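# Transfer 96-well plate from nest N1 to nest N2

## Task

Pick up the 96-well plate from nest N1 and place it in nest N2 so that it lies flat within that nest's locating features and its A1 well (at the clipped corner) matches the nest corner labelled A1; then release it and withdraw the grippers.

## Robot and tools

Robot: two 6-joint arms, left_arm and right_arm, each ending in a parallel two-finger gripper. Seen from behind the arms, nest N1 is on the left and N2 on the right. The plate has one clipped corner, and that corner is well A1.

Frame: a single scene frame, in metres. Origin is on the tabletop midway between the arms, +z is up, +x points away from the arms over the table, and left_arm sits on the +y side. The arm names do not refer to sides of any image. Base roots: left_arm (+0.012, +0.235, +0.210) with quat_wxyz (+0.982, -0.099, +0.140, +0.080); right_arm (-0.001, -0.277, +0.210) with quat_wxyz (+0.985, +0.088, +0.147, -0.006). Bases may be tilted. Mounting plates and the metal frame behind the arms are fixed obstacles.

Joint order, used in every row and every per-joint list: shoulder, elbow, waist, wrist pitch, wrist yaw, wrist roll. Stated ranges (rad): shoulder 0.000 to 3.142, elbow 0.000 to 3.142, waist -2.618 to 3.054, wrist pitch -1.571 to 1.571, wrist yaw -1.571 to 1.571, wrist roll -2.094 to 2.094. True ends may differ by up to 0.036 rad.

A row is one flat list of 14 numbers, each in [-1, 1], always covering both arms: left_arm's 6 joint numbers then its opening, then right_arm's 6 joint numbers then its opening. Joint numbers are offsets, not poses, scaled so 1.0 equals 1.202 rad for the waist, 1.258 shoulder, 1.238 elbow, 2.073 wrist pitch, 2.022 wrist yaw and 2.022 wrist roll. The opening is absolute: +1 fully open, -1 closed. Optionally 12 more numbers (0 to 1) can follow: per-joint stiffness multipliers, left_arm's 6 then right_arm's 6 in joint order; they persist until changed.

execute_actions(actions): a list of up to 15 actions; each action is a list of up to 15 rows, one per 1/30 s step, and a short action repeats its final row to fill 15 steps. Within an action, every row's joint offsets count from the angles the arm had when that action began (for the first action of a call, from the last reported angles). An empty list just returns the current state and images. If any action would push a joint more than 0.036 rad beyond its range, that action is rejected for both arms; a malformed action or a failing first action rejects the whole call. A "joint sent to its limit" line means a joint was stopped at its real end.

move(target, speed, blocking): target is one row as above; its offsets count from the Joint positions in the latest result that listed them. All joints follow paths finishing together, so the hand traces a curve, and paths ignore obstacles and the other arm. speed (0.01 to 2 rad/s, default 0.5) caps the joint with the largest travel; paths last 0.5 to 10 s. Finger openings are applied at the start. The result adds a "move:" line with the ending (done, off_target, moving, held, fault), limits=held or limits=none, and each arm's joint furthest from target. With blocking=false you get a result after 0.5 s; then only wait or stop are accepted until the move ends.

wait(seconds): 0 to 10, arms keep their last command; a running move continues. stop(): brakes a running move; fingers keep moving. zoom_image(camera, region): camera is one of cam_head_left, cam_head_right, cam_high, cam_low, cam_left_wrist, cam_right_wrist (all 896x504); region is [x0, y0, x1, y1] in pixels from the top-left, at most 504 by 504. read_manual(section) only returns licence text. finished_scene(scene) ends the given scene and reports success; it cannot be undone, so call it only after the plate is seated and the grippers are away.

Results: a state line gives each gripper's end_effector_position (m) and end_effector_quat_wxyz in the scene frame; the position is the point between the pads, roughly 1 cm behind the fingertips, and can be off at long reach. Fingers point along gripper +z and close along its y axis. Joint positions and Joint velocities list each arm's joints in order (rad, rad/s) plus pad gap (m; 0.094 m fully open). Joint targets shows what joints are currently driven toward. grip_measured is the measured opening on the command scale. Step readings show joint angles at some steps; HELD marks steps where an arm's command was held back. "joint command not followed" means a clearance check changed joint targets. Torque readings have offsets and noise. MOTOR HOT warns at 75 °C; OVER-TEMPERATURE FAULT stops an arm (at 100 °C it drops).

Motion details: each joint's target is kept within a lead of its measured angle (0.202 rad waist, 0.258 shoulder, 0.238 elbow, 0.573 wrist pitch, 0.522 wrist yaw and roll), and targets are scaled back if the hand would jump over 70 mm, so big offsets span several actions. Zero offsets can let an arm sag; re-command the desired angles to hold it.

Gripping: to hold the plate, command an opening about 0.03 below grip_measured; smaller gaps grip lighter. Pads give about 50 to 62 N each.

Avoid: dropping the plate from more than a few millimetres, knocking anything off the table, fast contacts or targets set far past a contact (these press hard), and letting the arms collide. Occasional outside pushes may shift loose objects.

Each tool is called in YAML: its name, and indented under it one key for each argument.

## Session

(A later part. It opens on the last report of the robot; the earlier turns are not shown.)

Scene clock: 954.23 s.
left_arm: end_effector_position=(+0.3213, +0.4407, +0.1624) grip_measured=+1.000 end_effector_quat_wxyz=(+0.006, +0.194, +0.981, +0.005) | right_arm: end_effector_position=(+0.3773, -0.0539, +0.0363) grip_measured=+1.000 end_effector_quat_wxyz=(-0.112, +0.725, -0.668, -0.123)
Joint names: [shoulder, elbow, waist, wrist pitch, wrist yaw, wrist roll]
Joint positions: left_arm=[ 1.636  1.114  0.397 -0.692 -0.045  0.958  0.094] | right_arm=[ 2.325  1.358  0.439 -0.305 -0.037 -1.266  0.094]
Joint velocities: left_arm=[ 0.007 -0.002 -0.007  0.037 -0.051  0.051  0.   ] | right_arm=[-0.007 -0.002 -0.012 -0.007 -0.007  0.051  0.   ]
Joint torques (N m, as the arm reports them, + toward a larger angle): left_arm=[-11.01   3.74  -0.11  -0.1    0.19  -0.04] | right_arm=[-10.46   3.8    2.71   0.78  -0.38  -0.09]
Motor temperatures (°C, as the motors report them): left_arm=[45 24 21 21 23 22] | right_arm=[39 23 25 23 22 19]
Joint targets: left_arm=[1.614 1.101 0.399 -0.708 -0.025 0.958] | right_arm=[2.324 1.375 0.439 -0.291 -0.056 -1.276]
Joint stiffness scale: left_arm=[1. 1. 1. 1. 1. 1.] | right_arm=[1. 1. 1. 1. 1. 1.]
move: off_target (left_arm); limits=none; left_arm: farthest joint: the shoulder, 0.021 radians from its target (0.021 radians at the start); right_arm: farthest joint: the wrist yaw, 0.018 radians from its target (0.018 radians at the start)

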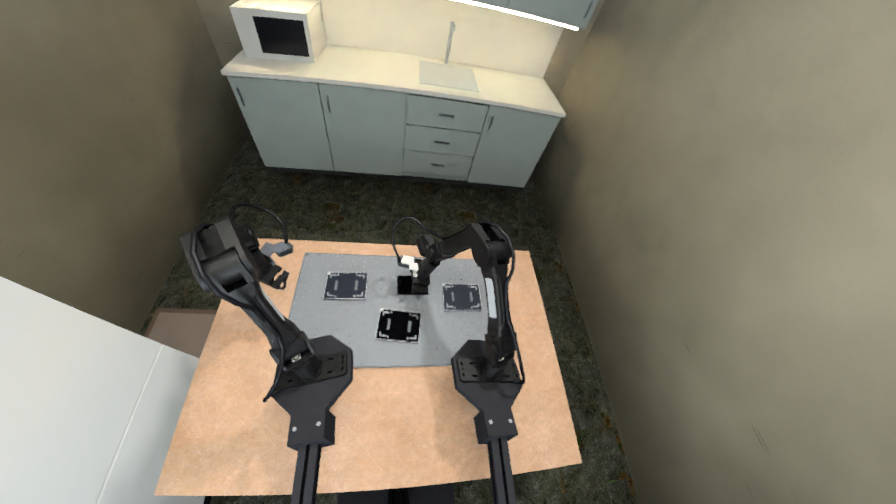

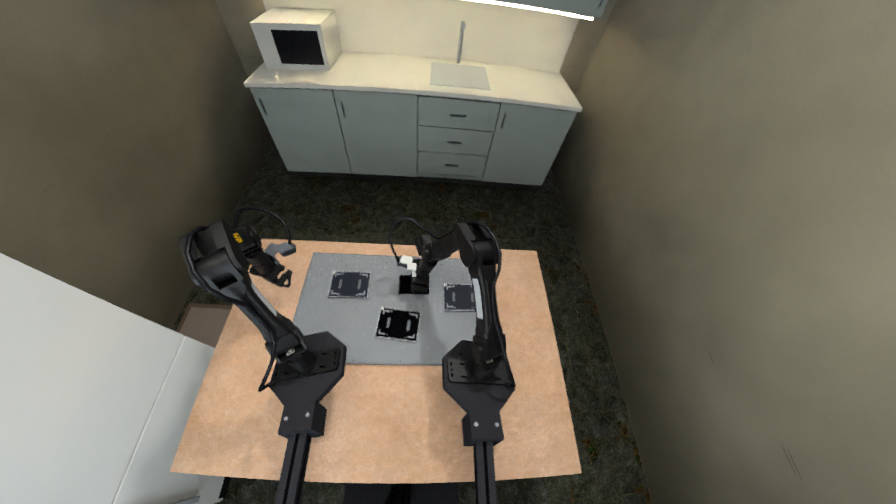

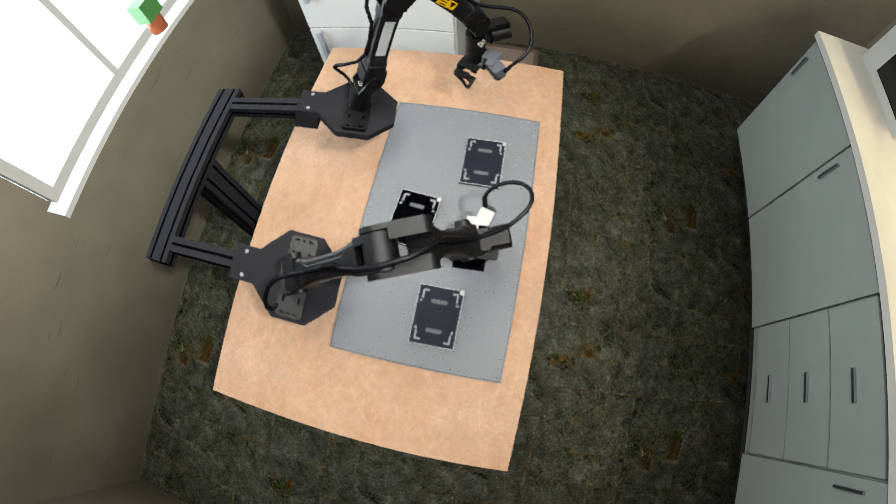

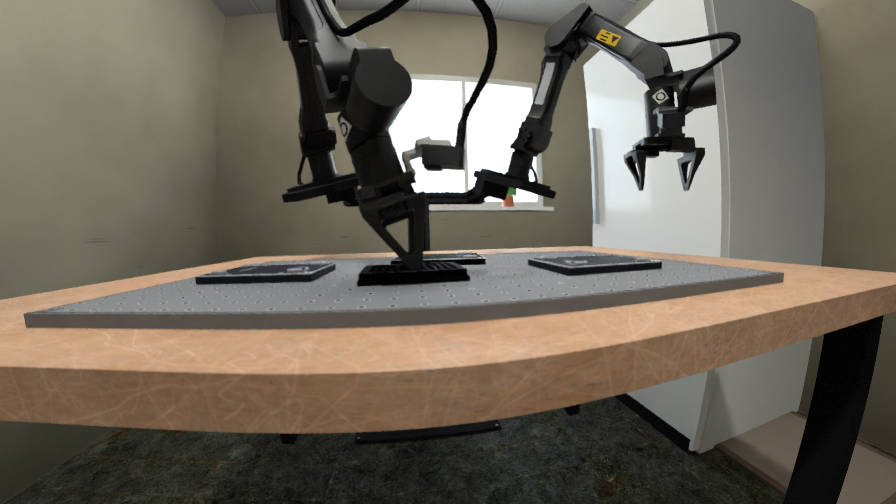

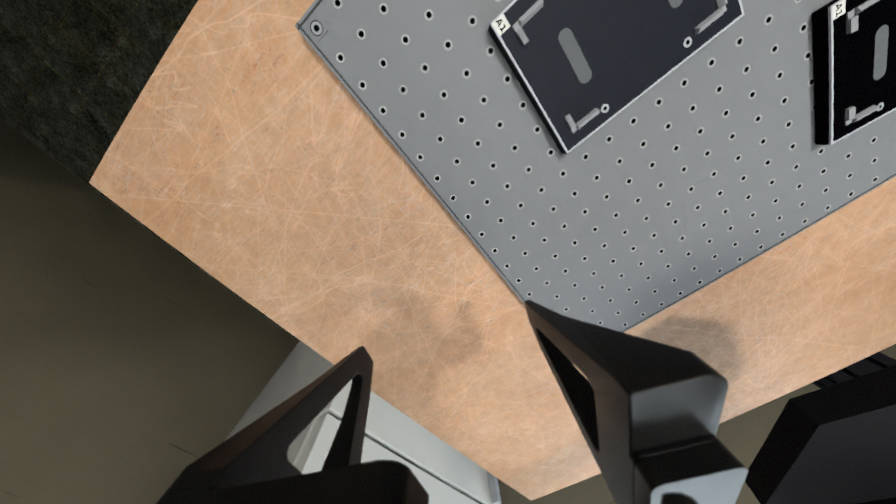

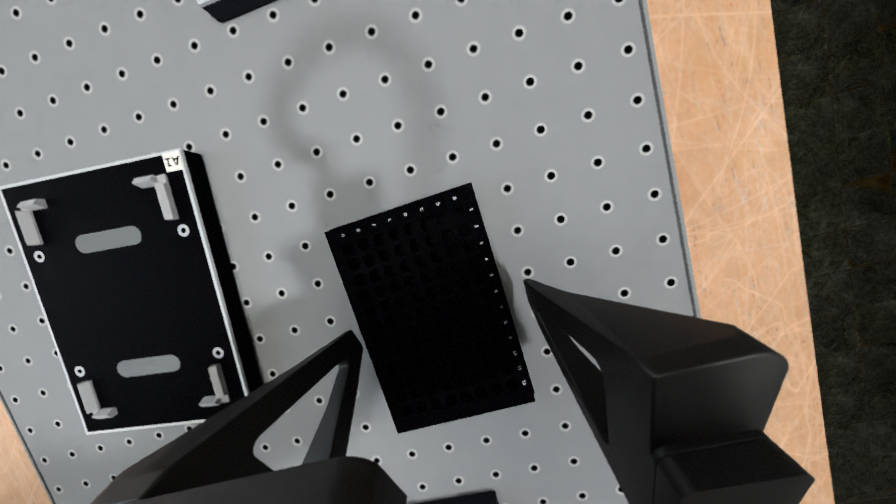

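move:
  target: [-0.017,-0.011,0.002,-0.008,0.01,0,1,0.0,-0.021,0.0,0.006,-0.009,-0.004,1]
  speed: 0.15

zoom_image:
  camera: "cam_low"
  region: [320, 200, 520, 320]

Scene clock: 981.87 s.
left_arm: end_effector_position=(+0.3211, +0.4406, +0.1624) grip_measured=+1.000 end_effector_quat_wxyz=(+0.006, +0.194, +0.981, +0.005) | right_arm: end_effector_position=(+0.3774, -0.0541, +0.0362) grip_measured=+1.000 end_effector_quat_wxyz=(-0.112, +0.725, -0.668, -0.122)
Joint names: [shoulder, elbow, waist, wrist pitch, wrist yaw, wrist roll]
Joint positions: left_arm=[ 1.636  1.114  0.397 -0.693 -0.045  0.958  0.094] | right_arm=[ 2.325  1.358  0.439 -0.304 -0.036 -1.266  0.094]
Joint velocities: left_arm=[ 0.007 -0.007 -0.022 -0.007 -0.066  0.022  0.   ] | right_arm=[ 0.012 -0.002 -0.007 -0.007  0.037 -0.037  0.   ]
Joint torques (N m, as the arm reports them, + toward a larger angle): left_arm=[-11.01   3.73  -0.09  -0.1    0.19  -0.04] | right_arm=[-10.38   0.85   2.73   0.79  -0.39  -0.06]
Motor temperatures (°C, as the motors report them): left_arm=[45 24 21 21 23 22] | right_arm=[40 23 25 23 22 19]
Joint targets: left_arm=[1.614 1.101 0.399 -0.709 -0.025 0.958] | right_arm=[2.325 1.332 0.439 -0.292 -0.055 -1.274]
Joint stiffness scale: left_arm=[1. 1. 1. 1. 1. 1.] | right_arm=[1. 1. 1. 1. 1. 1.]
move: off_target (left_arm, right_arm); limits=none; left_arm: farthest joint: the shoulder, 0.021 radians from its target (0.021 radians at the start); right_arm: farthest joint: the elbow, 0.026 radians from its target (0.026 radians at the start)

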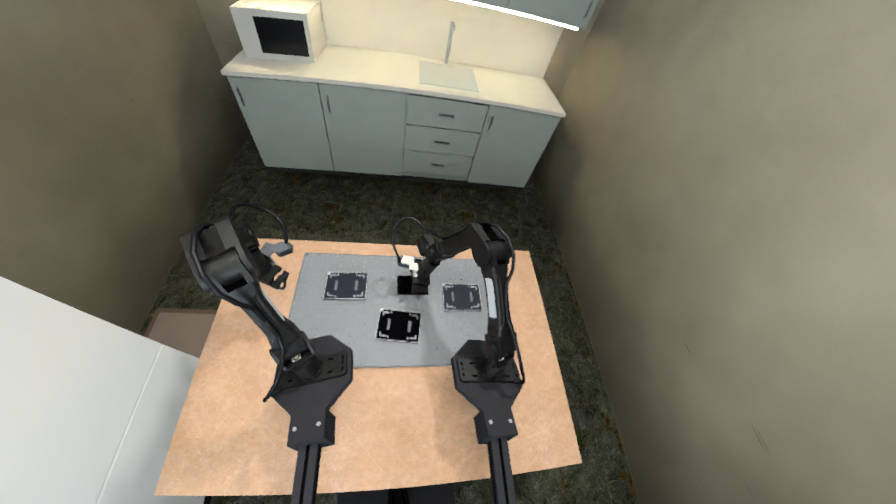

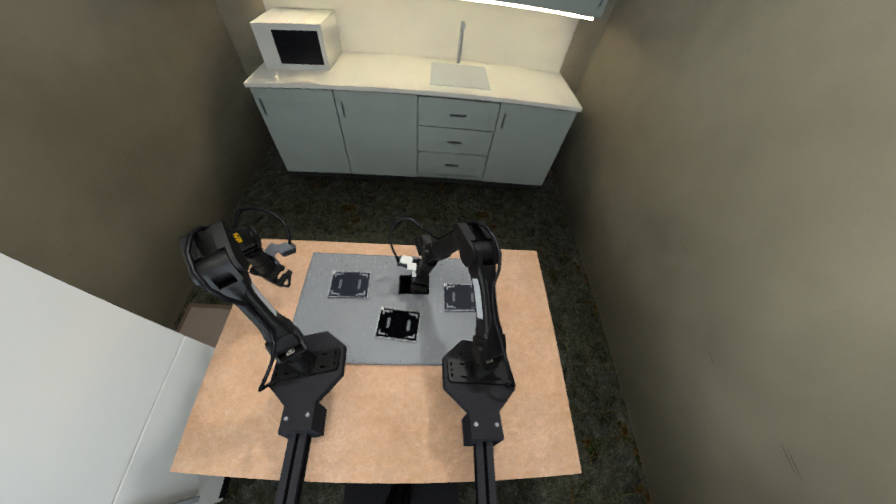

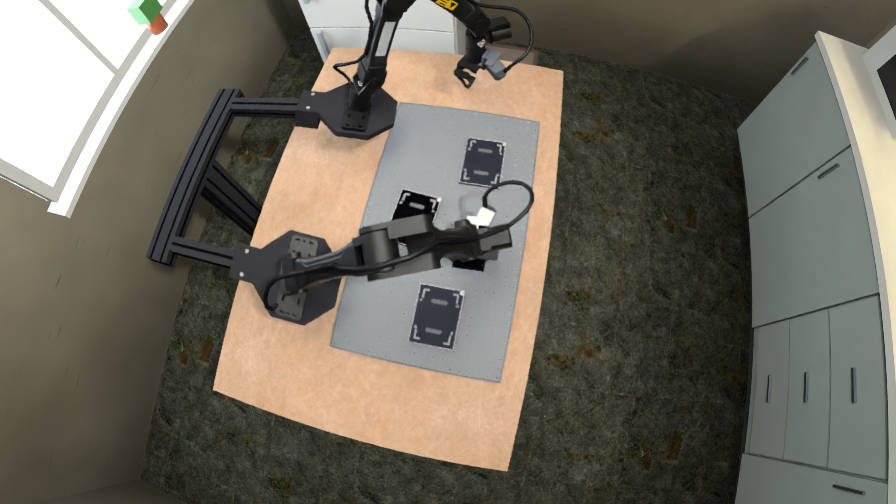

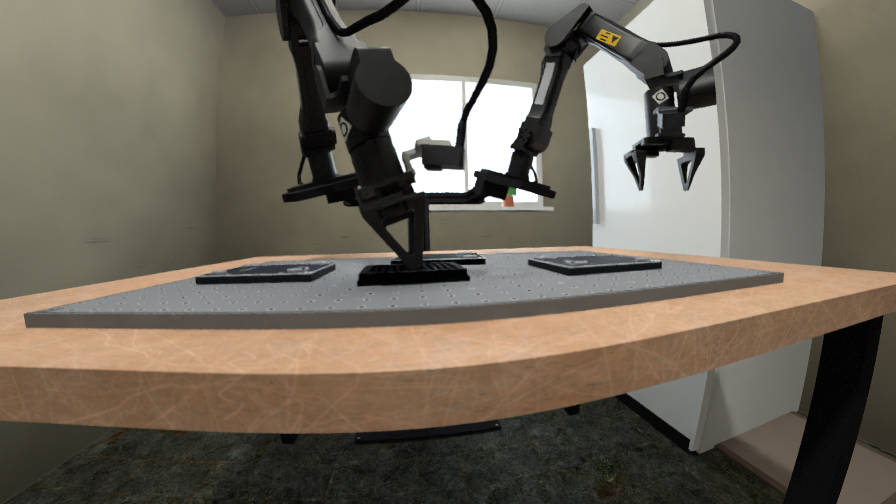

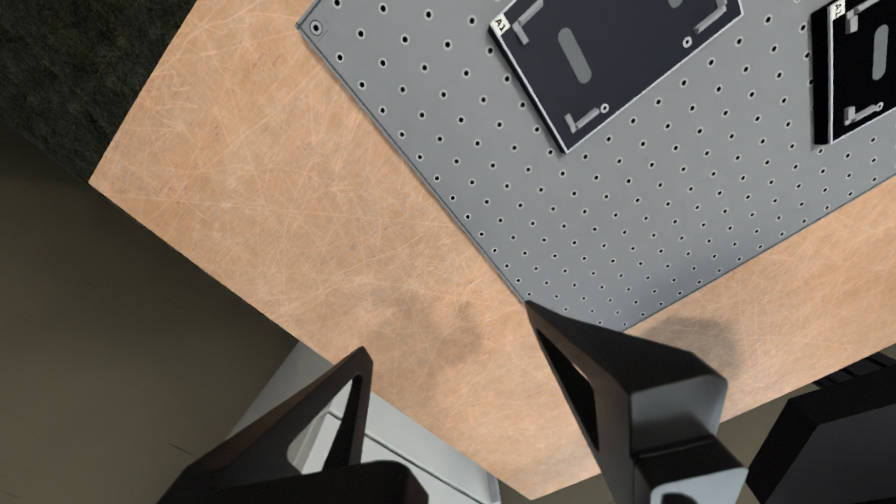

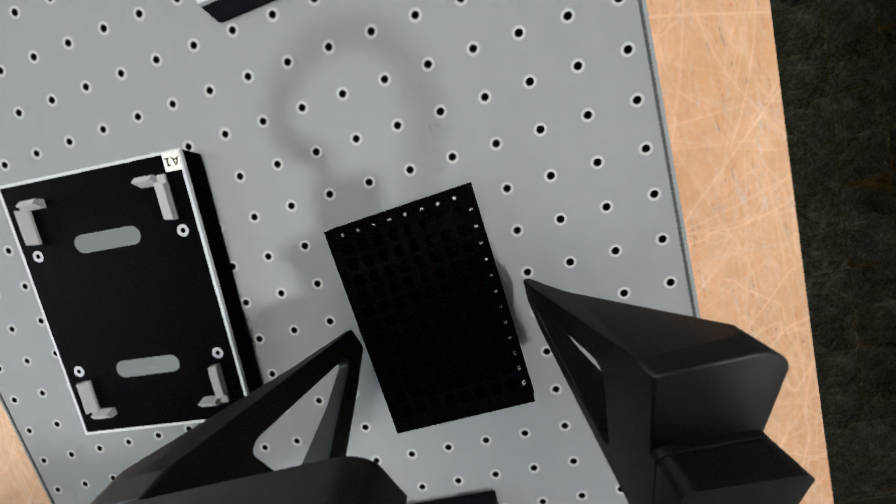

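Region (320, 200, 520, 320) of cam_low's 896x504 image, scaled by 2.520, with more detail than that image has; it fills the top 302 rows of this view, and the rest is white.

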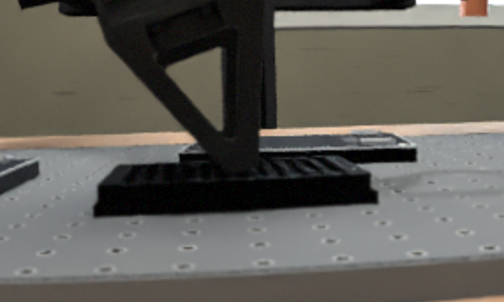

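move:
  target: [-0.017,-0.011,0.002,-0.008,0.01,0,1,-0.044,-0.030,0.0,0.0,-0.010,-0.008,1]
  speed: 0.4

Scene clock: 1014.00 s.
left_arm: end_effector_position=(+0.3210, +0.4405, +0.1624) grip_measured=+1.000 end_effector_quat_wxyz=(+0.006, +0.194, +0.981, +0.005) | right_arm: end_effector_position=(+0.3752, -0.0564, +0.0413) grip_measured=+1.000 end_effector_quat_wxyz=(-0.113, +0.727, -0.666, -0.122)
Joint names: [shoulder, elbow, waist, wrist pitch, wrist yaw, wrist roll]
Joint positions: left_arm=[ 1.636  1.114  0.397 -0.694 -0.045  0.958  0.094] | right_arm=[ 2.302  1.336  0.439 -0.304 -0.037 -1.273  0.094]
Joint velocities: left_arm=[ 0.002 -0.007 -0.002  0.037 -0.037  0.007  0.   ] | right_arm=[ 0.007 -0.017 -0.002 -0.007 -0.022  0.051  0.   ]
Joint torques (N m, as the arm reports them, + toward a larger angle): left_arm=[-11.01   3.74  -0.1   -0.1    0.19  -0.04] | right_arm=[-12.73   1.61   2.64   0.64  -0.38  -0.08]
Motor temperatures (°C, as the motors report them): left_arm=[45 24 21 20 23 22] | right_arm=[40 22 25 23 22 19]
Joint targets: left_arm=[1.614 1.101 0.399 -0.709 -0.025 0.958] | right_arm=[2.270 1.321 0.439 -0.304 -0.056 -1.283]
Joint stiffness scale: left_arm=[1. 1. 1. 1. 1. 1.] | right_arm=[1. 1. 1. 1. 1. 1.]
move: off_target (left_arm, right_arm); limits=none; left_arm: farthest joint: the shoulder, 0.021 radians from its target (0.021 radians at the start); right_arm: farthest joint: the shoulder, 0.032 radians from its target (0.055 radians at the start)

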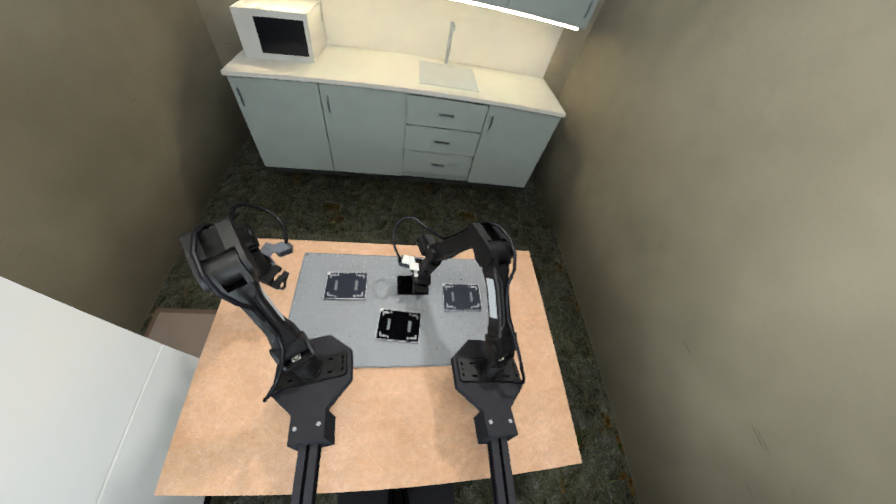

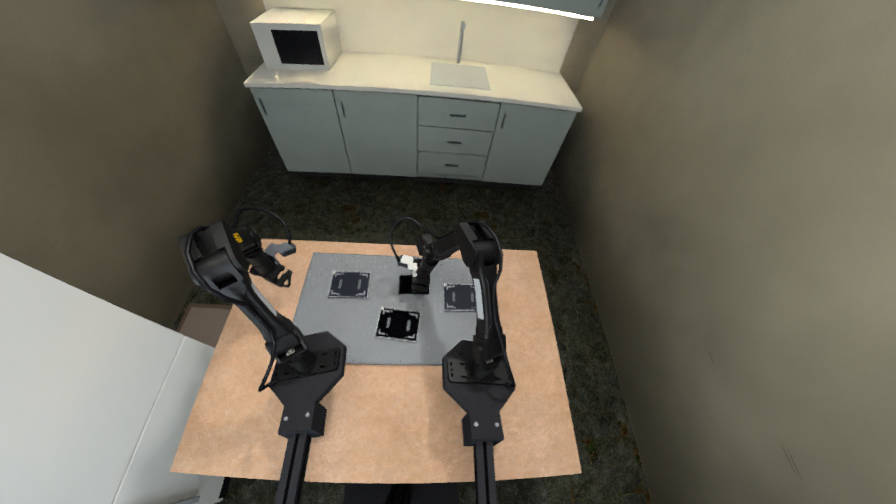

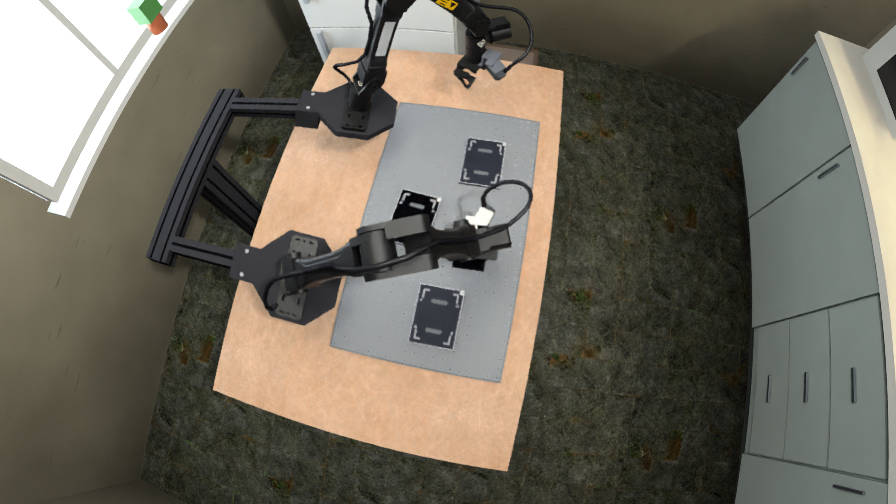

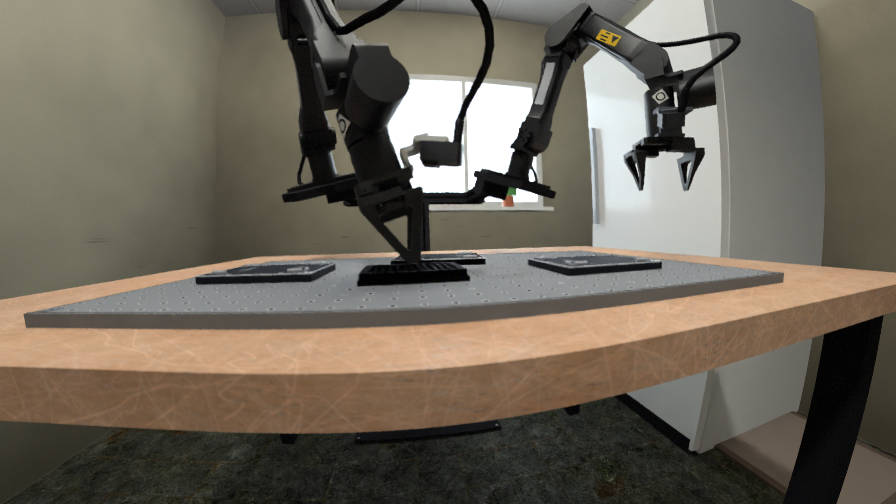

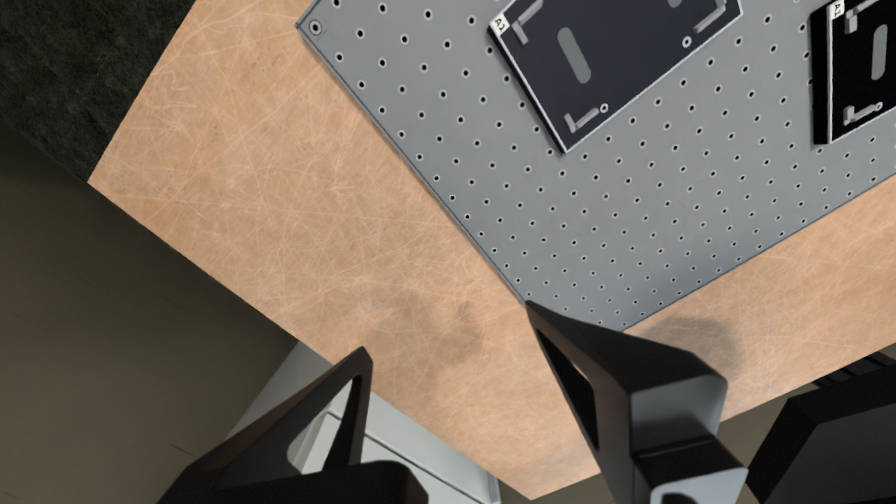

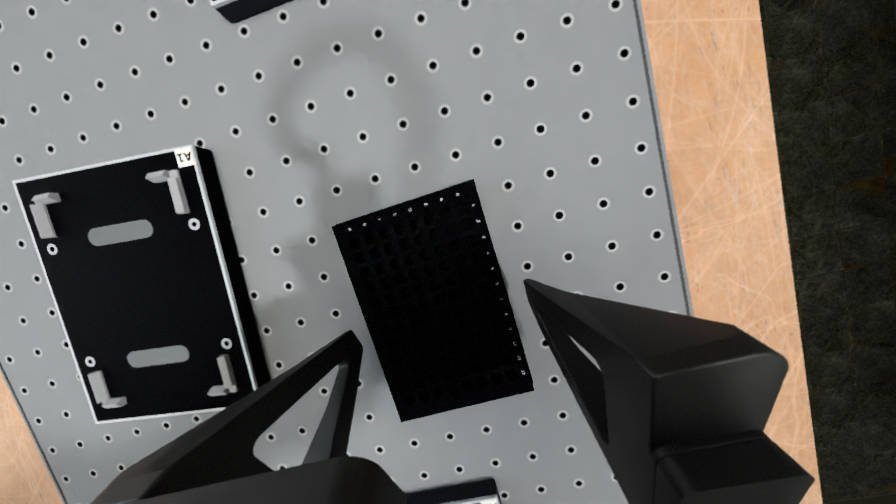

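execute_actions:
  actions: []

Scene clock: 1035.60 s.
left_arm: end_effector_position=(+0.3209, +0.4404, +0.1624) grip_measured=+1.000 end_effector_quat_wxyz=(+0.006, +0.194, +0.981, +0.005) | right_arm: end_effector_position=(+0.3752, -0.0564, +0.0413) grip_measured=+1.000 end_effector_quat_wxyz=(-0.113, +0.728, -0.666, -0.122)
Joint names: [shoulder, elbow, waist, wrist pitch, wrist yaw, wrist roll]
Joint positions: left_arm=[ 1.636  1.114  0.397 -0.694 -0.045  0.958  0.094] | right_arm=[ 2.302  1.336  0.439 -0.304 -0.037 -1.273  0.094]
Joint velocities: left_arm=[-0.002 -0.002  0.007  0.007 -0.051 -0.051  0.   ] | right_arm=[-0.002 -0.032  0.022  0.022  0.007  0.007  0.   ]
Joint torques (N m, as the arm reports them, + toward a larger angle): left_arm=[-11.     3.73  -0.09  -0.1    0.19  -0.04] | right_arm=[-12.66   1.56   2.61   0.64  -0.4   -0.07]
Motor temperatures (°C, as the motors report them): left_arm=[45 24 21 20 23 22] | right_arm=[43 22 25 23 22 19]
Joint targets: left_arm=[1.614 1.101 0.399 -0.710 -0.025 0.958] | right_arm=[2.270 1.321 0.439 -0.304 -0.056 -1.283]
Joint stiffness scale: left_arm=[1. 1. 1. 1. 1. 1.] | right_arm=[1. 1. 1. 1. 1. 1.]

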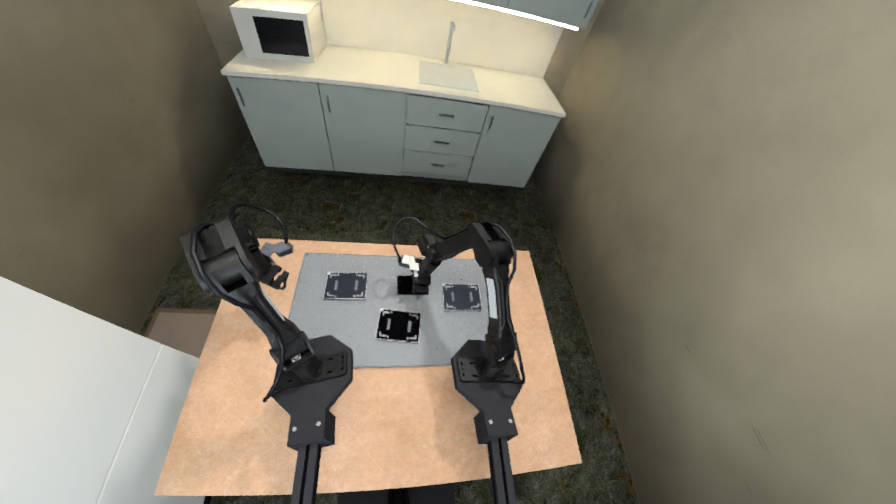

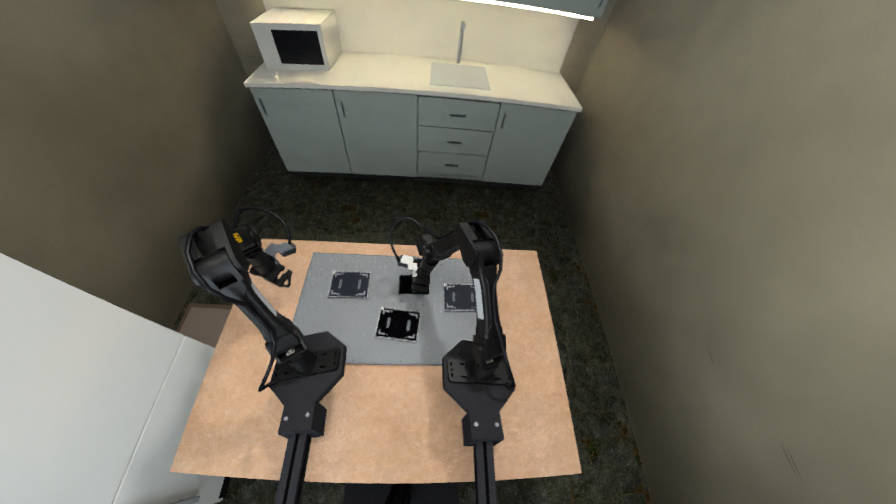

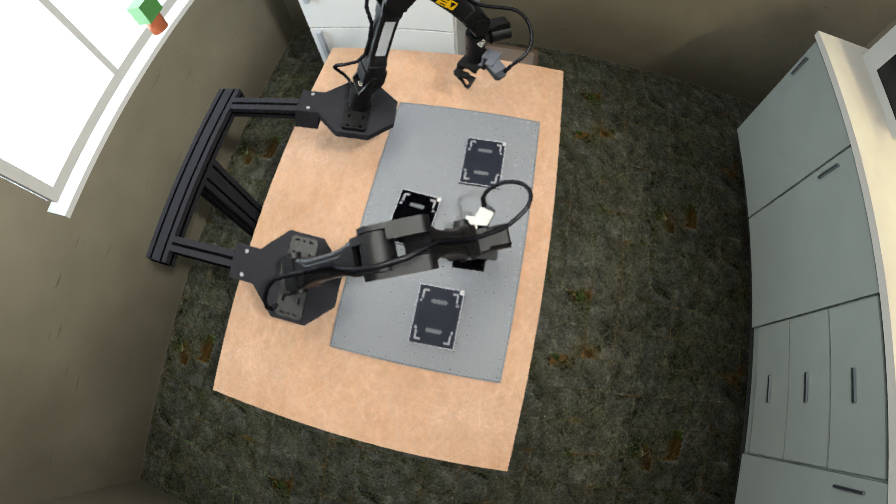

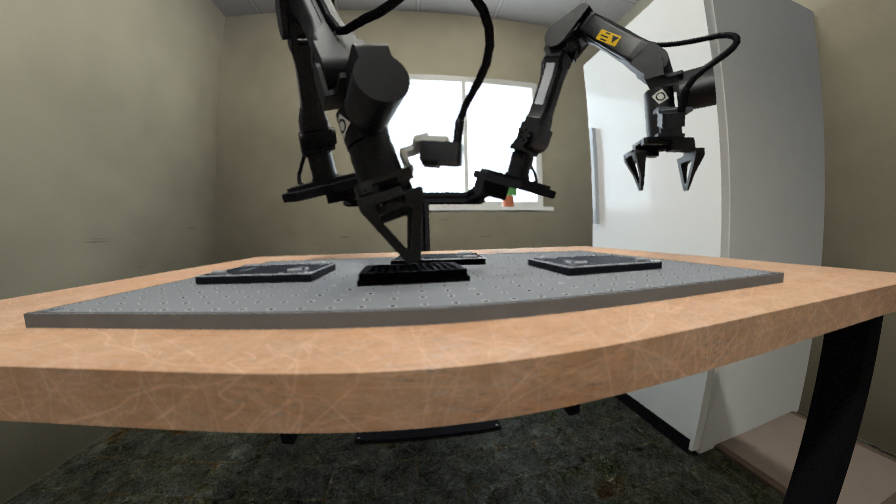

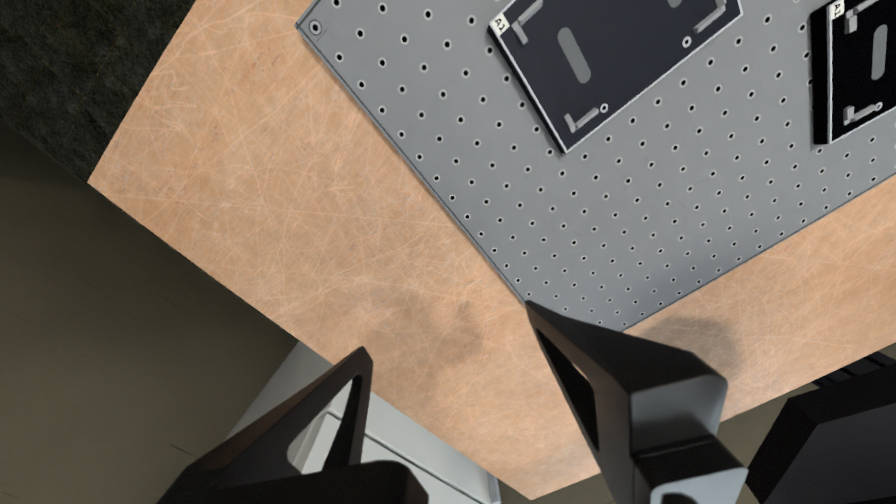

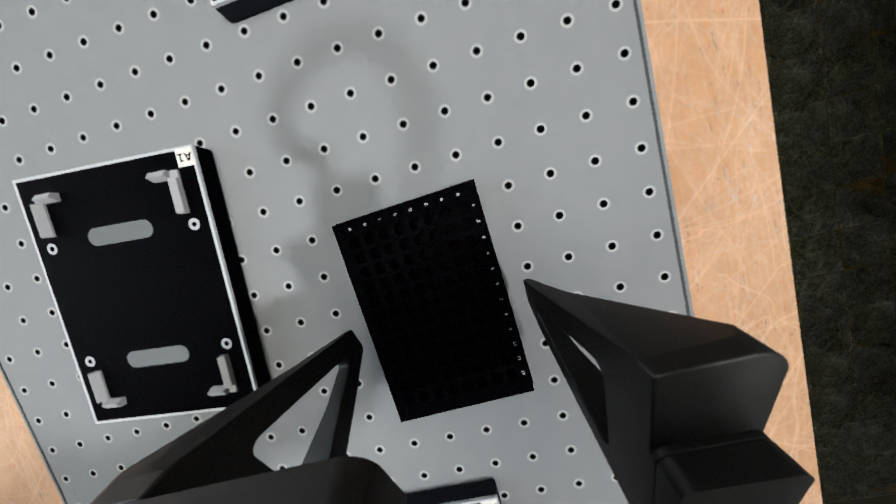

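move:
  target: [-0.017,-0.011,0.002,-0.008,0.01,0,1, 0.030,-0.010,-0.017,0.024,-0.018,-0.012,1]
  speed: 0.08

zoom_image:
  camera: "cam_low"
  region: [320, 200, 520, 320]

Scene clock: 1049.07 s.
left_arm: end_effector_position=(+0.3207, +0.4403, +0.1624) grip_measured=+1.000 end_effector_quat_wxyz=(+0.005, +0.194, +0.981, +0.005) | right_arm: end_effector_position=(+0.3745, -0.0586, +0.0273) grip_measured=+1.000 end_effector_quat_wxyz=(-0.116, +0.726, -0.666, -0.127)
Joint names: [shoulder, elbow, waist, wrist pitch, wrist yaw, wrist roll]
Joint positions: left_arm=[ 1.636  1.114  0.397 -0.695 -0.045  0.958  0.094] | right_arm=[ 2.337  1.336  0.421 -0.267 -0.053 -1.288  0.094]
Joint velocities: left_arm=[ 0.002 -0.012 -0.002 -0.007 -0.037 -0.007  0.   ] | right_arm=[ 0.012 -0.002  0.012  0.007 -0.022 -0.051  0.   ]
Joint torques (N m, as the arm reports them, + toward a larger angle): left_arm=[-11.     3.73  -0.1   -0.11   0.19  -0.04] | right_arm=[-10.19   1.67   2.49   0.79  -0.4   -0.08]
Motor temperatures (°C, as the motors report them): left_arm=[45 24 21 20 23 22] | right_arm=[43 22 25 23 22 19]
Joint targets: left_arm=[1.614 1.101 0.399 -0.711 -0.025 0.958] | right_arm=[2.339 1.323 0.419 -0.254 -0.073 -1.297]
Joint stiffness scale: left_arm=[1. 1. 1. 1. 1. 1.] | right_arm=[1. 1. 1. 1. 1. 1.]
move: off_target (left_arm, right_arm); limits=none; left_arm: farthest joint: the shoulder, 0.021 radians from its target (0.021 radians at the start); right_arm: farthest joint: the wrist yaw, 0.021 radians from its target (0.037 radians at the start)

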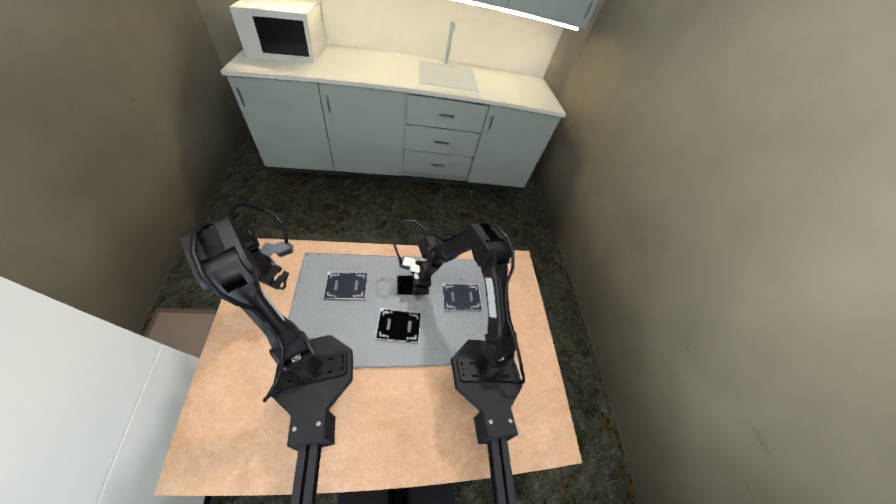

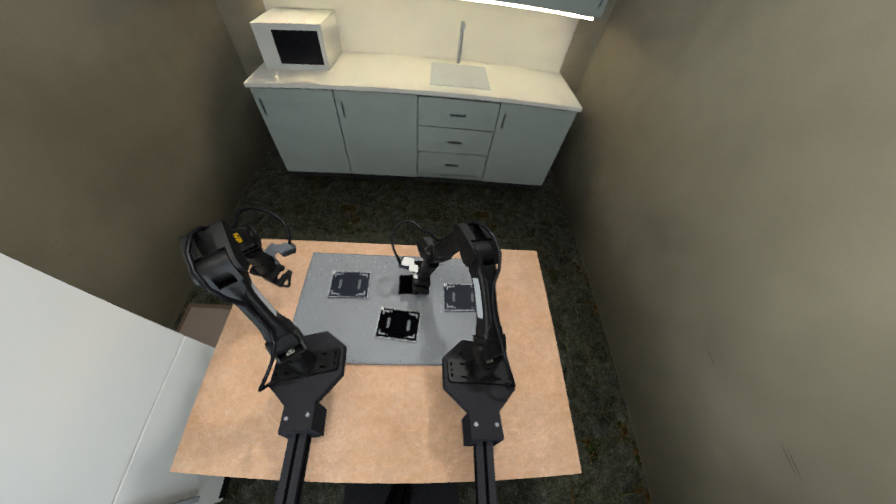

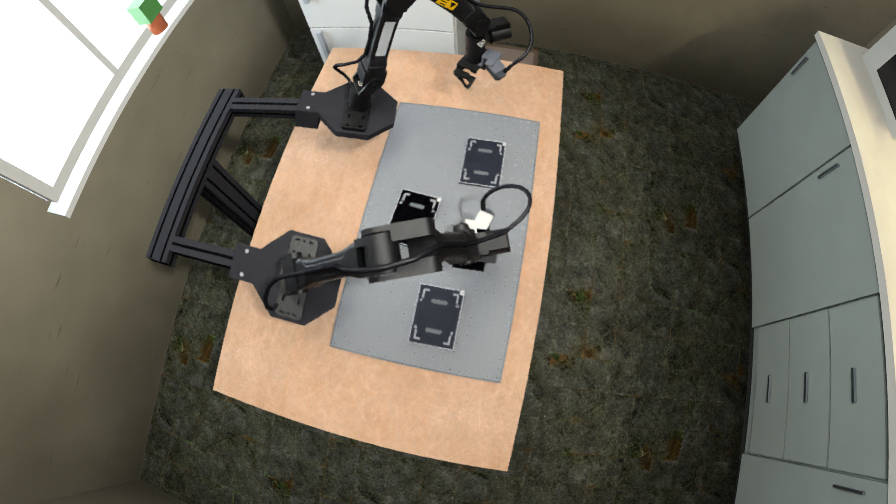

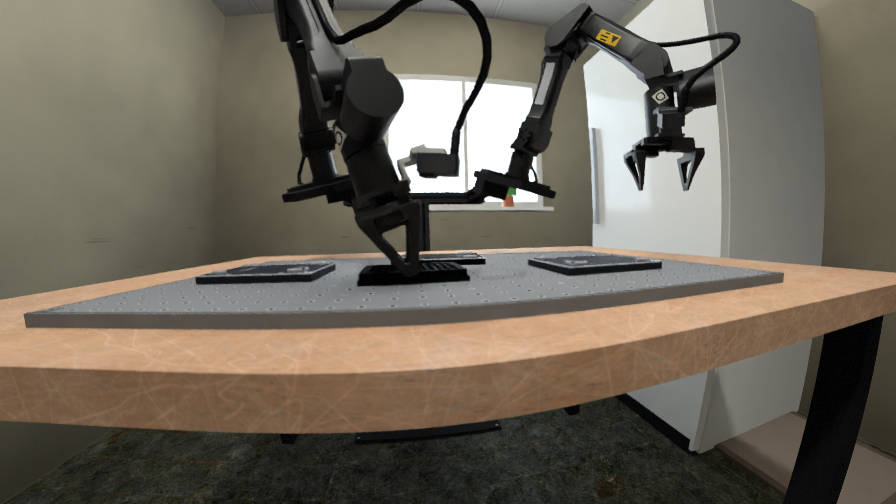

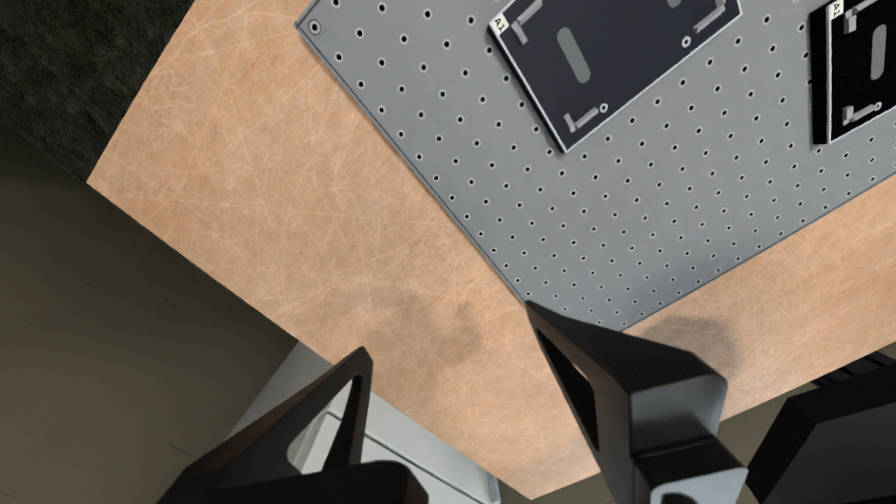

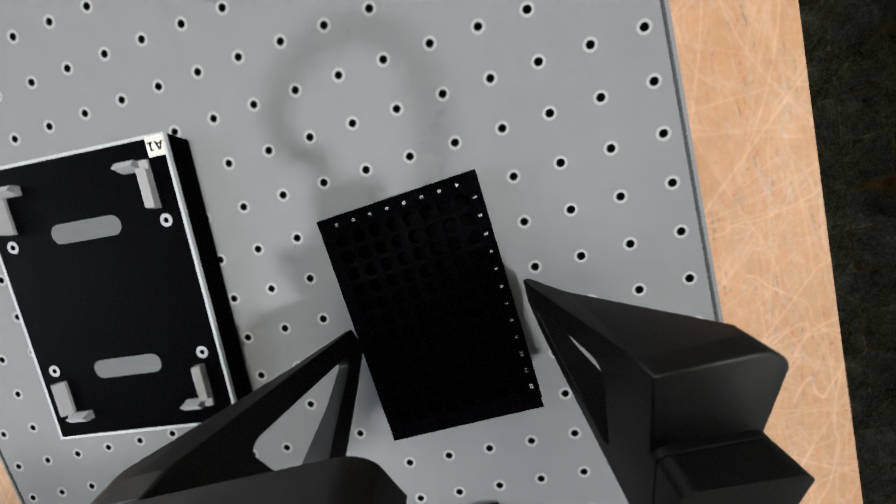

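Region (320, 200, 520, 320) of cam_low's 896x504 image, scaled by 2.520, with more detail than that image has; it fills the top 302 rows of this view, and the rest is white.

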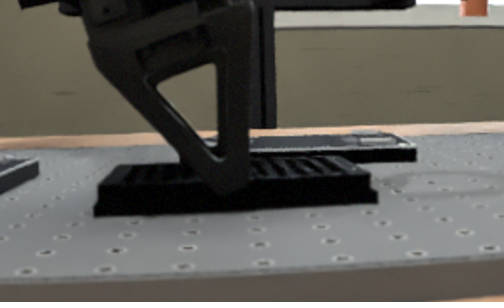

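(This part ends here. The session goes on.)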